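# Set the carton on the raised block inside tape

## Task

Place the carton on top of the raised block so that no part of it extends beyond the blue tape outline. It must stay there on its own, without the robot holding it. Then release it and move the tool away.

## Robot and tools

Robot: one six-joint arm (UR12e type) with a vacuum suction cup as its only tool. There is a single arm, so every pose is one list. Cameras: cam_head_left and cam_head_right are fixed head cameras; cam_wrist rides on the tool. All images are 672x504. Calibration (K, distortion, T_world_to_cam) is supplied, but real poses may differ by about 2.3 degrees and 9 mm.

Frame: every position and orientation is in the scene frame. Its origin is on the table surface straight below the arm base. +z is up. +y is to the left when facing along +x. The arm base may be slightly tilted. The controlled point is the cup point, the centre of the cup rim. The cup opens along the cup point's own +z axis, so a downward-facing cup has its +z pointing to world -z. From about 4 cm behind the rim, the tool body and camera stick out up to 9 cm sideways. Keep that clearance near the block and the carton.

execute_actions(actions, pictures): actions holds at most one entry.
- Empty list []: sends nothing and returns the current state.
- Action: {"rows": [...], "steps": n}. rows has 1 to 15 rows. Each row is 8 numbers: x, y, z in metres, then qw, qx, qy, qz (w first), then suction. The first seven are an absolute target pose for the cup point in the scene frame, not an offset. Suction is in [-1, 1]: above 0.01 turns it on, 0.01 or below turns it off, and it stays as last set. Each row lasts one control step of 1/30 s. steps is 1 to 15 (default 15), and the last row repeats if there are fewer rows. Repeat the quaternion in every row to hold an orientation, because the reported one drifts.
- Wait: {"steps": n}, n up to 300. It counts from the previous result, and your reply time is included in it.
A call is refused, with nothing sent, if the target lies more than 0.6 m from the last reported position along any cup-point axis. pictures (true/false) chooses whether camera images are returned.

Motion limits: on each step the commanded pose is cut back to within 100 mm and 16 degrees of the measured pose. Joints follow about 0.17 s late. When the action ends, the arm continues only to the last cut-back pose, so a far target can take several calls. Compare the reported pose with what you want, and read the "Hand target" line. If position and orientation cannot both be met, position wins. The elbow (range 0 to 3.142 rad) cannot fully straighten.

move(target, speed, stop_force): drives the cup point in a straight line toward one absolute 8-number row, in the same layout and frame as above. The tool value is applied at the start. speed is 0.002 to 0.5 m/s (default 0.25); rotation may reach twice that value in rad/s. Each path lasts 0.5 to 10 s and stops short if it would take longer. It does not avoid obstacles, and the actual motion can lag or overshoot, especially near full reach. stop_force (13 to 80 N, optional, allowed only after 0.2 s of scene time) ends the path once the wrist feels that much extra resistance for 2 steps. The arm then backs up to where it was 2 steps earlier and holds. The pressing force can briefly be double or more before it relaxes. Use stop_force only with slow, non-rotating moves. Leave it out when lifting off something you are pressing on. The result gives a "move:" line with the ending (done, contact, off_target, moving, held, fault) and limits (paced means the pose was clipped; held means some steps were blocked, after which motion can jump fast), plus the distance to target.

Call it only after the carton rests correctly, suction is off and the tool is clear.

Result lines: cup point position, quaternion and velocities; joint positions; Wrist force and Wrist torque along the tool's own axes. A press reads as force pointing back into the arm. Offsets are up to about 5.5 N, noise up to about 3.4 N, and each axis saturates near 100 N. "no reading" is normal at the start. suction_measured near 0 means no seal, and 0.83 or more means airtight. part_present turns 1 at 0.50 and back to 0 below 0.45. "pose unreachable" and HELD mean the clearance check altered or blocked the command; a mount under the base counts as arm. MOTOR HOT appears at 70 °C. At 85 °C the brakes lock until the motors cool.

Gripping: press the 36 mm rim flat onto a smooth face of the carton so it seals all the way round. Avoid edges, seams and holes. Under vacuum the cup shortens, so the carton rides up to about 12 mm nearer the tool. To release, set the carton down resting on the block, switch suction off, then lift more than 15 mm. If the cup seals onto the table, turn suction off to free it.

Hazards: the arm is stiff. Aiming even slightly past a firm surface can cause a fault. Reaching the joint load limits (elbow 142 N m, wrists 51.3 N m, shoulder 313 N m) or 150 N of outside force stops the arm for 10 s and cancels the rest of the call. Approach contacts slowly. Never drop, slam or hard-push the carton, and never knock anything off the table. Loose objects may be nudged now and then, so recheck the carton's placement before finishing.

Each tool is called after "Call:" as name(argument=value, ...) on one line, values as JSON.

## Session

Call:
move(target=[0.72,0,0.55,0,0,1,0,0], speed=0.4)

Scene clock: 1.50 s of 5000.00 s.
end_effector_position=(+0.7197, -0.0001, +0.5499) suction_measured=0.01 part_present=0 end_effector_quat_wxyz=(+0.000, -0.000, +1.000, -0.000) end_effector_velocity=(+0.001, -0.001, +0.002) end_effector_angular_velocity=(+0.000, +0.001, -0.001)
Joint positions: [-0.278 -1.56   1.562 -1.573 -1.568  2.893]
Joint velocities: [-0.001  0.002 -0.006  0.005 -0.     0.001]
Motor temperatures (°C, as the motors report them): [30 26 28 32 33 33]
Wrist force (N, on the end effector, along its own x y z axes, offset not removed): [-2.5 3.0 1.4]
Wrist torque (N m, same axes, about the end effector's origin, offset not removed): [0.61 0.38 -0.13]
Hand target: +0.720, -0.000, +0.550; +0.000, +0.000, +1.000, +0.000
Off the commanded pose: 0.000 m, 0 deg.
move: done
camera_calibration (this result's frames):
cam_wrist: T_world_to_cam=[[0.0293496, -0.999422, 0.0171405, -0.0249425], [-0.916988, -0.0200959, 0.398408, 0.475125], [-0.397833, -0.0274108, -0.917048, 0.871428], [0, 0, 0, 1]] pos_world=[0.783099, 0.00850645, 0.610276]

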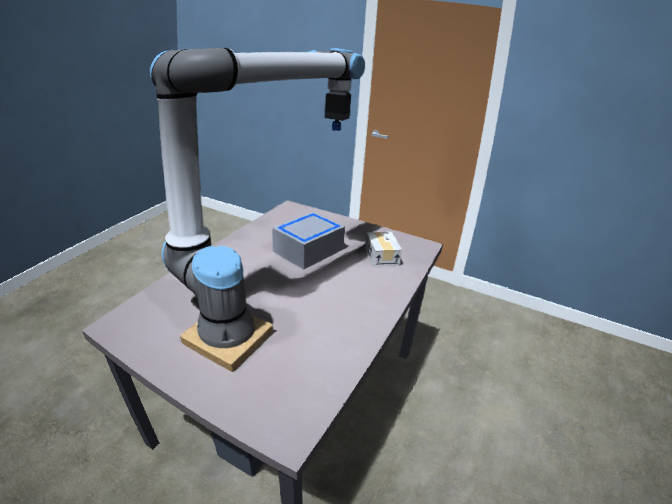

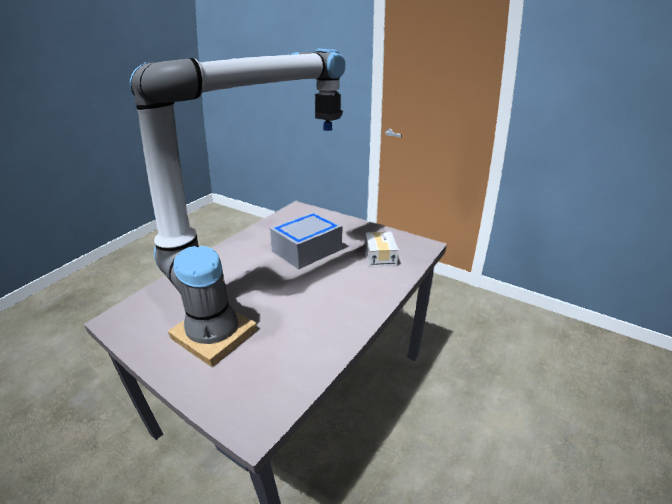

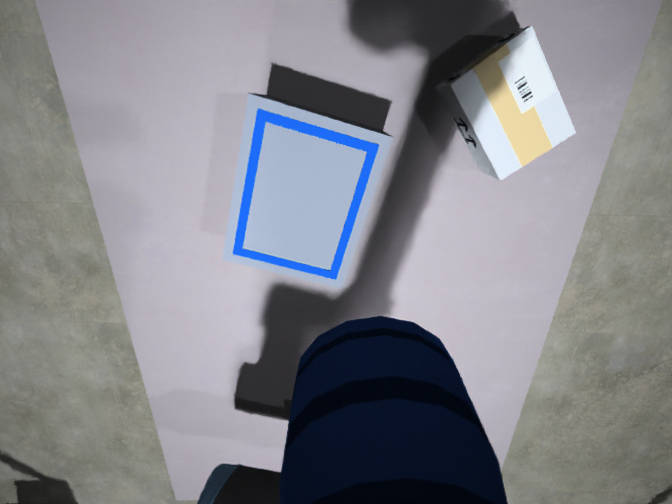

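Call:
move(target=[0.78,-0.2,0.3,0,0,1,0,0], speed=0.4)

Scene clock: 4.70 s of 5000.00 s.
end_effector_position=(+0.7798, -0.2000, +0.3003) suction_measured=0.01 part_present=0 end_effector_quat_wxyz=(+0.000, -0.000, +1.000, -0.000) end_effector_velocity=(+0.001, -0.001, -0.000) end_effector_angular_velocity=(-0.001, -0.001, +0.001)
Joint positions: [-0.5   -1.332  1.754 -1.992 -1.568  2.671]
Joint velocities: [-0.     0.002 -0.001 -0.003 -0.    -0.001]
Motor temperatures (°C, as the motors report them): [30 26 28 32 33 33]
Wrist force (N, on the end effector, along its own x y z axes, offset not removed): [-0.3 2.9 0.0]
Wrist torque (N m, same axes, about the end effector's origin, offset not removed): [0.50 0.00 -0.05]
Hand target: +0.780, -0.200, +0.300; +0.000, +0.000, +1.000, -0.000
Off the commanded pose: 0.000 m, 0 deg.
move: done
camera_calibration (this result's frames):
cam_wrist: T_world_to_cam=[[0.0293483, -0.999418, 0.0174004, -0.222269], [-0.916995, -0.0199917, 0.398397, 0.625702], [-0.397817, -0.0276483, -0.917048, 0.660913], [0, 0, 0, 1]] pos_world=[0.843211, -0.191357, 0.360679]

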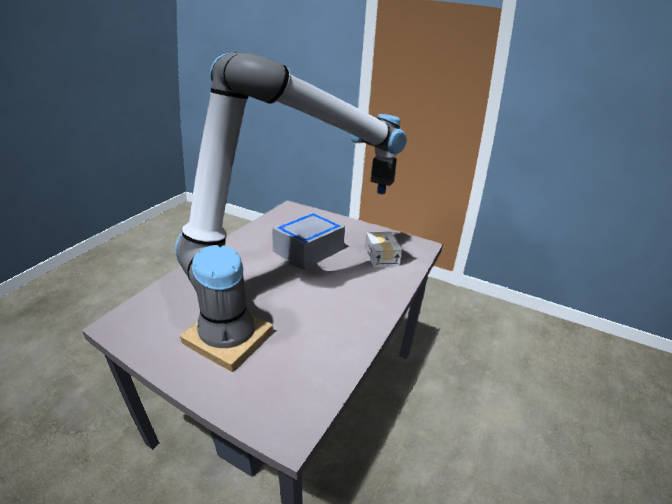

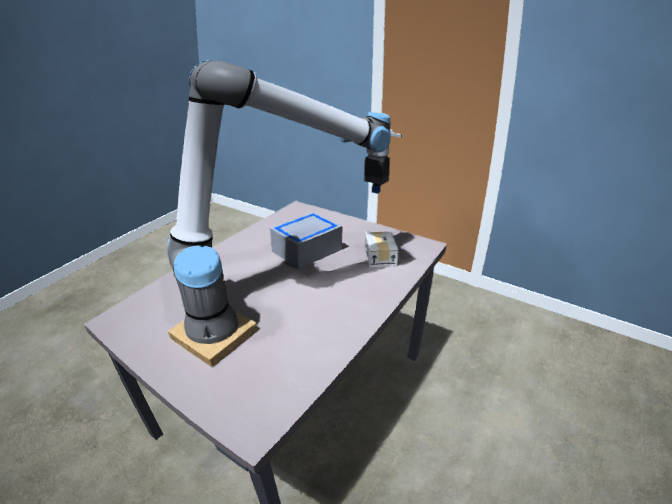

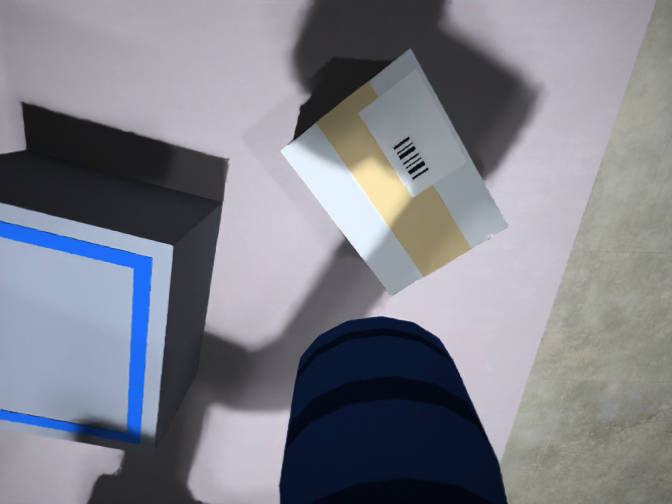

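Call:
move(target=[0.779,-0.251,0.1,0,0,1,0,0], speed=0.4)

Call:
move(target=[0.779,-0.251,0.05,0,0,1,0,1], speed=0.012, stop_force=13)

Call:
move(target=[0.779,-0.251,0.26,0,0,1,0,1], speed=0.2)

Call:
move(target=[0.644,0.053,0.225,0,0.438,0.899,0,1])

Call:
move(target=[0.644,0.053,0.16,0,0.438,0.899,0,1], speed=0.012, stop_force=13)

Scene clock: 8.20 s of 5000.00 s.
end_effector_position=(+0.7790, -0.2510, +0.1003) suction_measured=0.01 part_present=0 end_effector_quat_wxyz=(+0.000, -0.000, +1.000, -0.000) end_effector_velocity=(+0.000, -0.001, -0.002) end_effector_angular_velocity=(+0.001, +0.001, -0.001)
Joint positions: [-0.557 -1.125  1.881 -2.325 -1.568  2.614]
Joint velocities: [-0.001  0.003 -0.001 -0.002  0.     0.001]
Motor temperatures (°C, as the motors report them): [30 26 28 32 33 33]
Wrist force (N, on the end effector, along its own x y z axes, offset not removed): [-1.7 1.7 0.3]
Wrist torque (N m, same axes, about the end effector's origin, offset not removed): [0.35 0.22 -0.08]
Hand target: +0.779, -0.251, +0.100; +0.000, +0.000, +1.000, -0.000
Off the commanded pose: 0.000 m, 0 deg.
move: done
camera_calibration (this result's frames):
cam_wrist: T_world_to_cam=[[0.0293417, -0.999421, 0.0172002, -0.269737], [-0.916955, -0.0200626, 0.398485, 0.703561], [-0.39791, -0.0274641, -0.917013, 0.475865], [0, 0, 0, 1]] pos_world=[0.8424, -0.242396, 0.160656]

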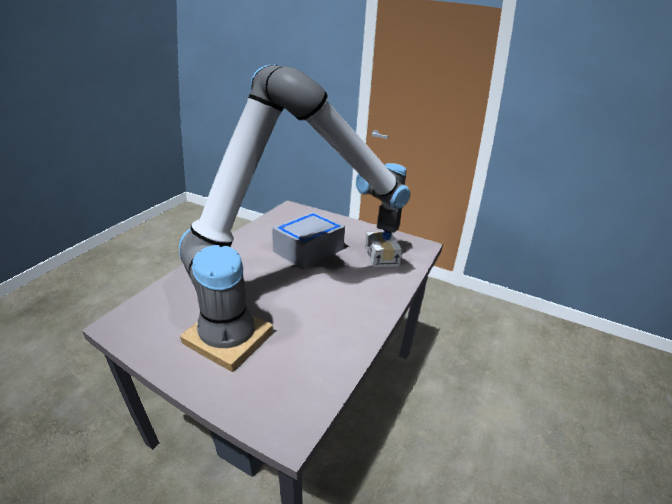

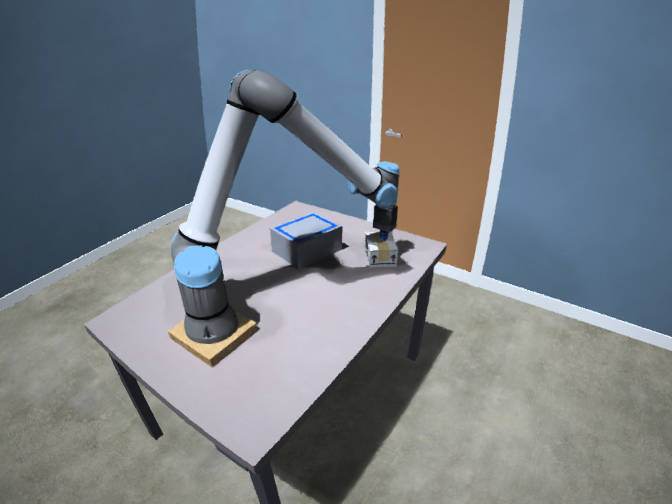

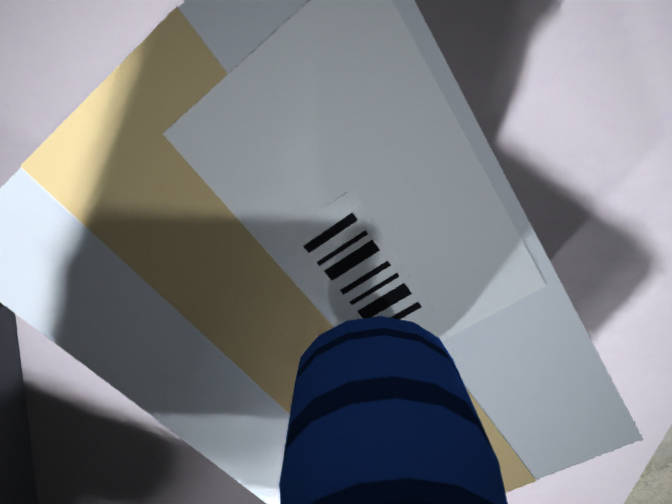

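Scene clock: 10.97 s of 5000.00 s.
end_effector_position=(+0.7791, -0.2511, +0.0717) suction_measured=1.00 part_present=1 end_effector_quat_wxyz=(+0.000, -0.000, +1.000, -0.000) end_effector_velocity=(-0.001, +0.000, +0.002) end_effector_angular_velocity=(+0.002, +0.003, -0.002)
Joint positions: [-0.557 -1.091  1.893 -2.373 -1.568  2.614]
Joint velocities: [-0.    -0.002 -0.001  0.007  0.     0.001]
Motor temperatures (°C, as the motors report them): [30 26 28 32 33 33]
Wrist force (N, on the end effector, along its own x y z axes, offset not removed): [2.0 3.1 -32.2]
Wrist torque (N m, same axes, about the end effector's origin, offset not removed): [0.27 0.41 -0.08]
Hand target: +0.779, -0.251, +0.072; +0.000, +0.000, +1.000, -0.000
Off the commanded pose: 0.022 m, 0 deg.
move: contact
camera_calibration (this result's frames):
cam_wrist: T_world_to_cam=[[0.0293292, -0.999417, 0.0174723, -0.269331], [-0.917156, -0.0199566, 0.398028, 0.715262], [-0.397447, -0.0276987, -0.917207, 0.449313], [0, 0, 0, 1]] pos_world=[0.842485, -0.242454, 0.132125]

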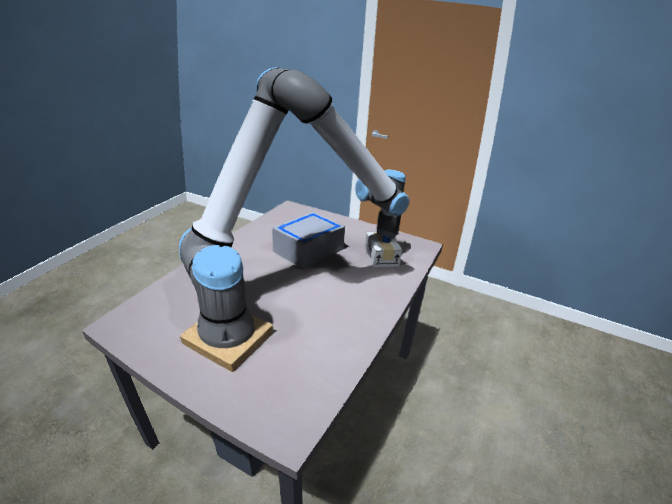

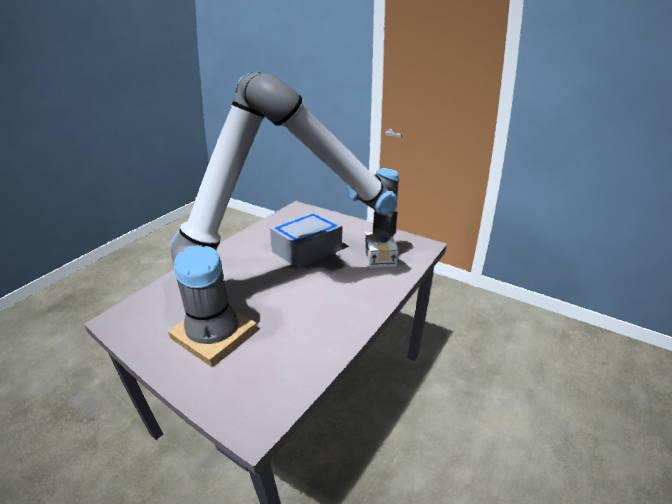

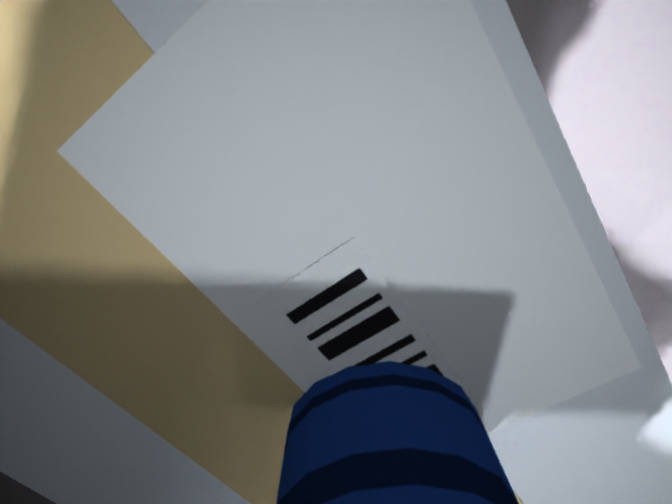

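Scene clock: 12.47 s of 5000.00 s.
end_effector_position=(+0.7789, -0.2509, +0.2598) suction_measured=1.00 part_present=1 end_effector_quat_wxyz=(+0.000, -0.000, +1.000, +0.000) end_effector_velocity=(-0.000, -0.000, +0.002) end_effector_angular_velocity=(+0.000, +0.000, -0.001)
Joint positions: [-0.557 -1.282  1.767 -2.055 -1.568  2.614]
Joint velocities: [-0.    -0.002 -0.001  0.004  0.     0.   ]
Motor temperatures (°C, as the motors report them): [30 26 28 32 33 33]
Wrist force (N, on the end effector, along its own x y z axes, offset not removed): [-3.4 1.3 7.3]
Wrist torque (N m, same axes, about the end effector's origin, offset not removed): [0.27 0.53 -0.12]
Hand target: +0.779, -0.251, +0.260; +0.000, +0.000, +1.000, -0.000
Off the commanded pose: 0.000 m, 0 deg.
move: done
camera_calibration (this result's frames):
cam_wrist: T_world_to_cam=[[0.0293414, -0.999423, 0.0170836, -0.272366], [-0.916958, -0.020109, 0.398476, 0.639888], [-0.397903, -0.0273568, -0.91702, 0.62211], [0, 0, 0, 1]] pos_world=[0.842282, -0.242323, 0.320159]

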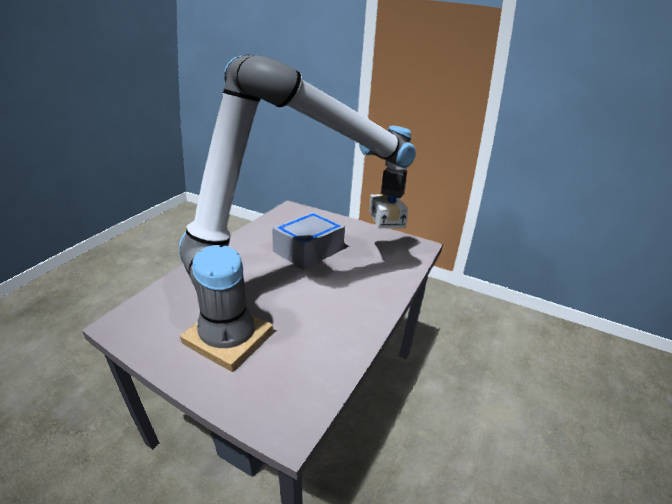

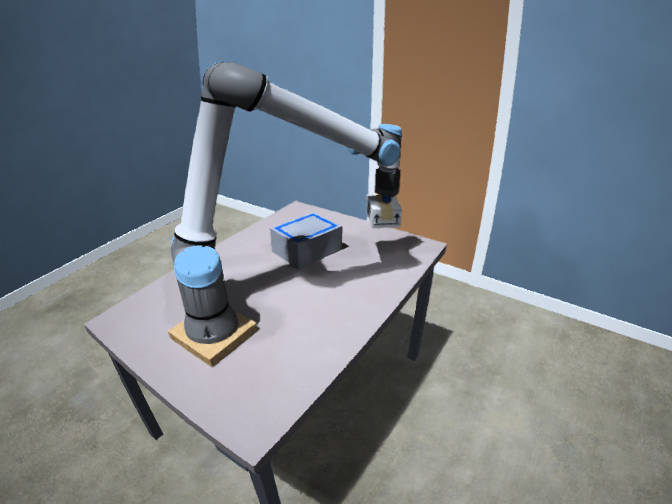

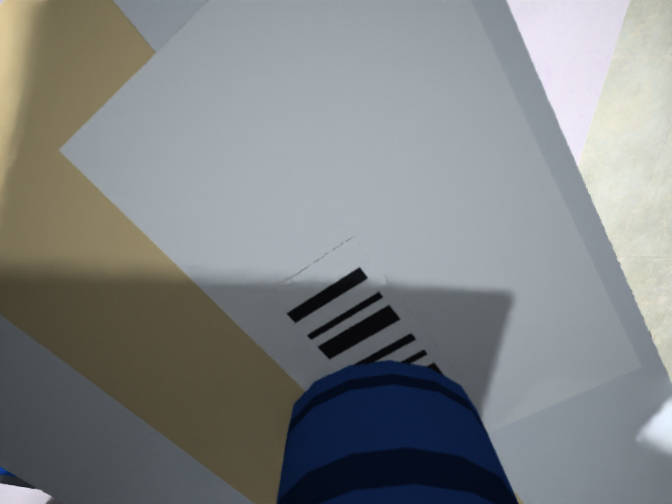

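Scene clock: 14.83 s of 5000.00 s.
end_effector_position=(+0.6445, +0.0530, +0.2248) suction_measured=1.00 part_present=1 end_effector_quat_wxyz=(-0.000, +0.438, +0.899, +0.000) end_effector_velocity=(-0.001, +0.002, -0.000) end_effector_angular_velocity=(-0.001, +0.000, -0.005)
Joint positions: [-0.223 -1.517  2.123 -2.176 -1.567  3.854]
Joint velocities: [ 0.003 -0.     0.001 -0.001 -0.001  0.008]
Motor temperatures (°C, as the motors report them): [30 26 28 32 33 33]
Wrist force (N, on the end effector, along its own x y z axes, offset not removed): [-2.3 2.9 5.8]
Wrist torque (N m, same axes, about the end effector's origin, offset not removed): [0.59 0.33 -0.13]
Hand target: +0.644, +0.053, +0.225; -0.000, +0.438, +0.899, +0.000
Off the commanded pose: 0.000 m, 0 deg.
move: done
camera_calibration (this result's frames):
cam_wrist: T_world_to_cam=[[-0.768547, -0.639569, 0.0169316, 0.531053], [-0.581359, 0.709158, 0.398895, 0.281649], [-0.267128, 0.296726, -0.91684, 0.443413], [0, 0, 0, 1]] pos_world=[0.690327, 0.0083393, 0.285199]

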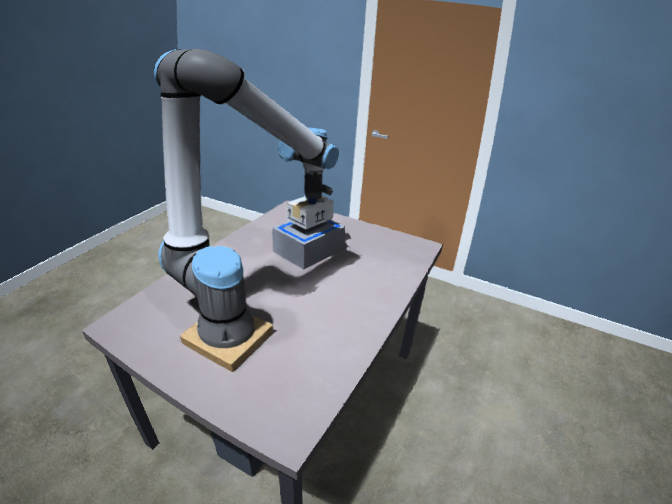

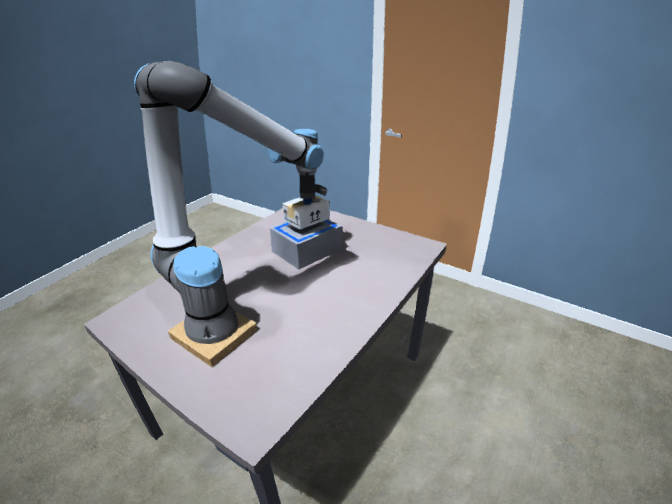

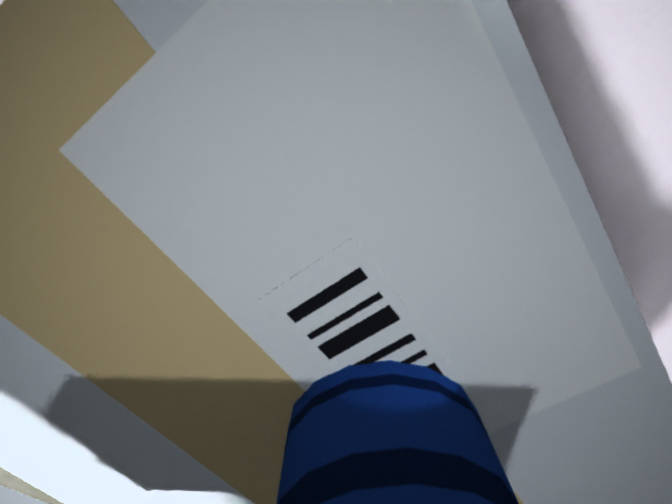

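Scene clock: 18.03 s of 5000.00 s.
end_effector_position=(+0.6444, +0.0529, +0.1912) suction_measured=1.00 part_present=1 end_effector_quat_wxyz=(+0.000, +0.438, +0.899, +0.000) end_effector_velocity=(-0.001, +0.000, +0.002) end_effector_angular_velocity=(+0.001, +0.006, +0.000)
Joint positions: [-0.222 -1.479  2.154 -2.247 -1.567  3.855]
Joint velocities: [-0.    -0.002 -0.003  0.011 -0.    -0.   ]
Motor temperatures (°C, as the motors report them): [30 26 28 32 33 33]
Wrist force (N, on the end effector, along its own x y z axes, offset not removed): [-7.0 6.2 -30.3]
Wrist torque (N m, same axes, about the end effector's origin, offset not removed): [0.31 0.48 -0.07]
Hand target: +0.644, +0.053, +0.192; -0.000, +0.438, +0.899, +0.000
Off the commanded pose: 0.031 m, 0 deg.
move: contact
camera_calibration (this result's frames):
cam_wrist: T_world_to_cam=[[-0.768784, -0.639294, 0.0165799, 0.531785], [-0.581424, 0.709519, 0.398156, 0.295235], [-0.266303, 0.296456, -0.917168, 0.412125], [0, 0, 0, 1]] pos_world=[0.690234, 0.00831517, 0.251621]

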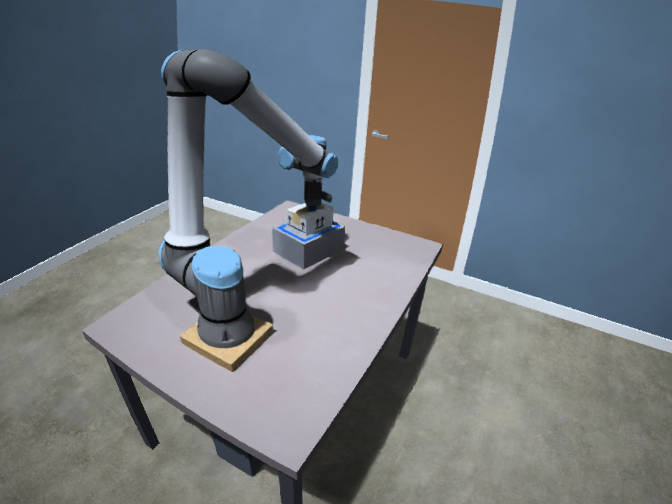

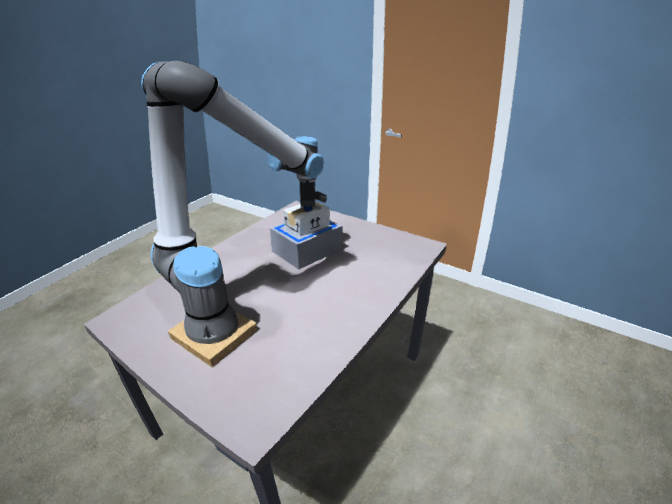

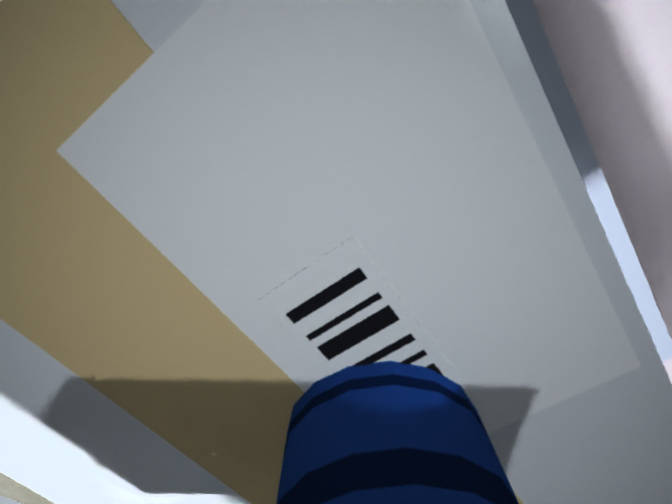

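Call:
execute_actions(actions=[{"rows":[[0.644,0.053,0.194,0,0.438,0.899,0,0]],"steps":8}], pictures=false)

Call:
move(target=[0.61,0.085,0.6,0,0.438,0.899,0,0], speed=0.4)

Scene clock: 18.93 s of 5000.00 s.
end_effector_position=(+0.6440, +0.0530, +0.1937) suction_measured=0.01 part_present=0 end_effector_quat_wxyz=(-0.000, +0.438, +0.899, +0.000) end_effector_velocity=(-0.000, -0.000, +0.003) end_effector_angular_velocity=(-0.000, -0.001, -0.001)
Joint positions: [-0.222 -1.482  2.152 -2.241 -1.568  3.855]
Joint velocities: [-0.    -0.005 -0.002  0.006 -0.     0.001]
Motor temperatures (°C, as the motors report them): [30 26 28 32 33 33]
Wrist force (N, on the end effector, along its own x y z axes, offset not removed): [-2.5 2.1 -12.7]
Wrist torque (N m, same axes, about the end effector's origin, offset not removed): [0.43 0.34 -0.11]
Hand target: +0.644, +0.053, +0.194; +0.000, +0.438, +0.899, +0.000
Off the commanded pose: 0.000 m, 0 deg.
Steps of this call (steps 1 to 19: nothing new was sent; steps 20 to 27: all 8 steps of this action). Readings (end_effector_position | what the end effector reports):
20: (+0.6443, +0.0530, +0.1915) | suction_measured=0.49 part_present=1
21: (+0.6443, +0.0530, +0.1919) | suction_measured=0.03 part_present=0
23: (+0.6441, +0.0530, +0.1928) | suction_measured=0.01 part_present=0
27: the state above

Scene clock: 20.87 s of 5000.00 s.
end_effector_position=(+0.6098, +0.0851, +0.5997) suction_measured=0.01 part_present=0 end_effector_quat_wxyz=(+0.000, +0.438, +0.899, +0.000) end_effector_velocity=(+0.000, +0.000, +0.002) end_effector_angular_velocity=(+0.000, +0.001, +0.003)
Joint positions: [-0.182 -1.733  1.633 -1.471 -1.568  3.896]
Joint velocities: [ 0.     0.001 -0.004  0.004  0.    -0.002]
Motor temperatures (°C, as the motors report them): [30 26 28 32 33 33]
Wrist force (N, on the end effector, along its own x y z axes, offset not removed): [-2.4 1.9 1.8]
Wrist torque (N m, same axes, about the end effector's origin, offset not removed): [0.37 0.34 -0.13]
Hand target: +0.610, +0.085, +0.600; -0.000, +0.438, +0.899, +0.000
Off the commanded pose: 0.000 m, 0 deg.
move: done
camera_calibration (this result's frames):
cam_wrist: T_world_to_cam=[[-0.768955, -0.639076, 0.0170535, 0.518732], [-0.580991, 0.709699, 0.398468, 0.0891711], [-0.266754, 0.296496, -0.917024, 0.768256], [0, 0, 0, 1]] pos_world=[0.655625, 0.0404398, 0.660131]

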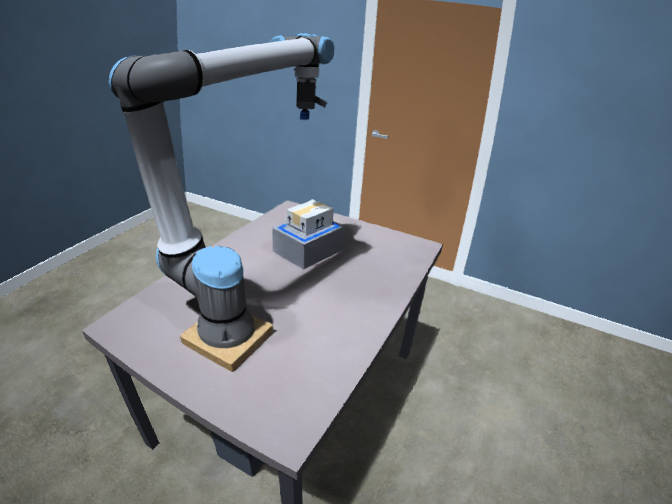

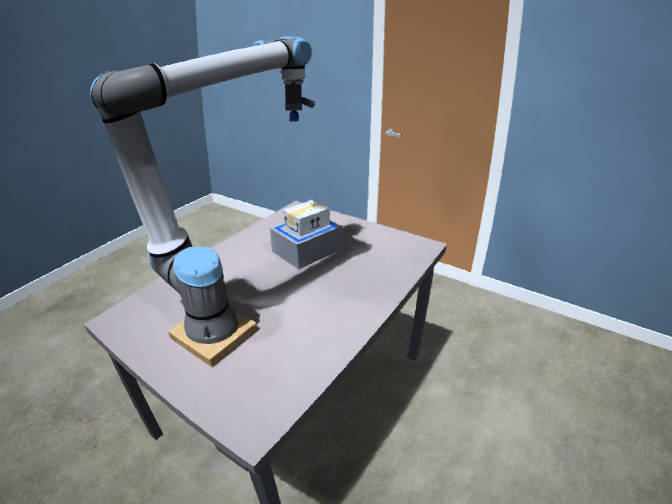

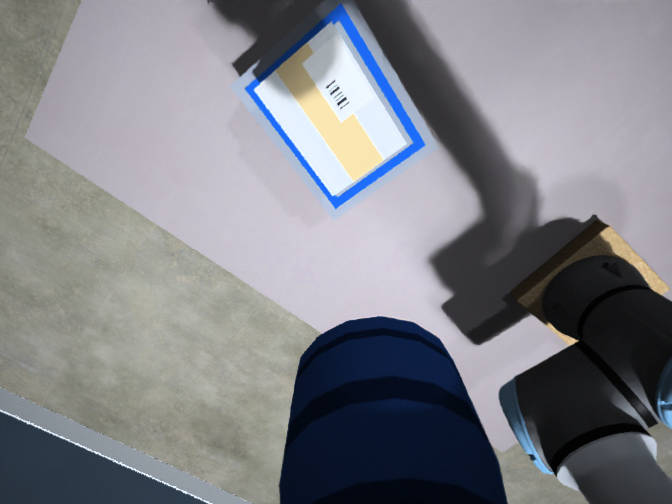

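Call:
finished_scene(scene=2)

The scene is finished: the task was done.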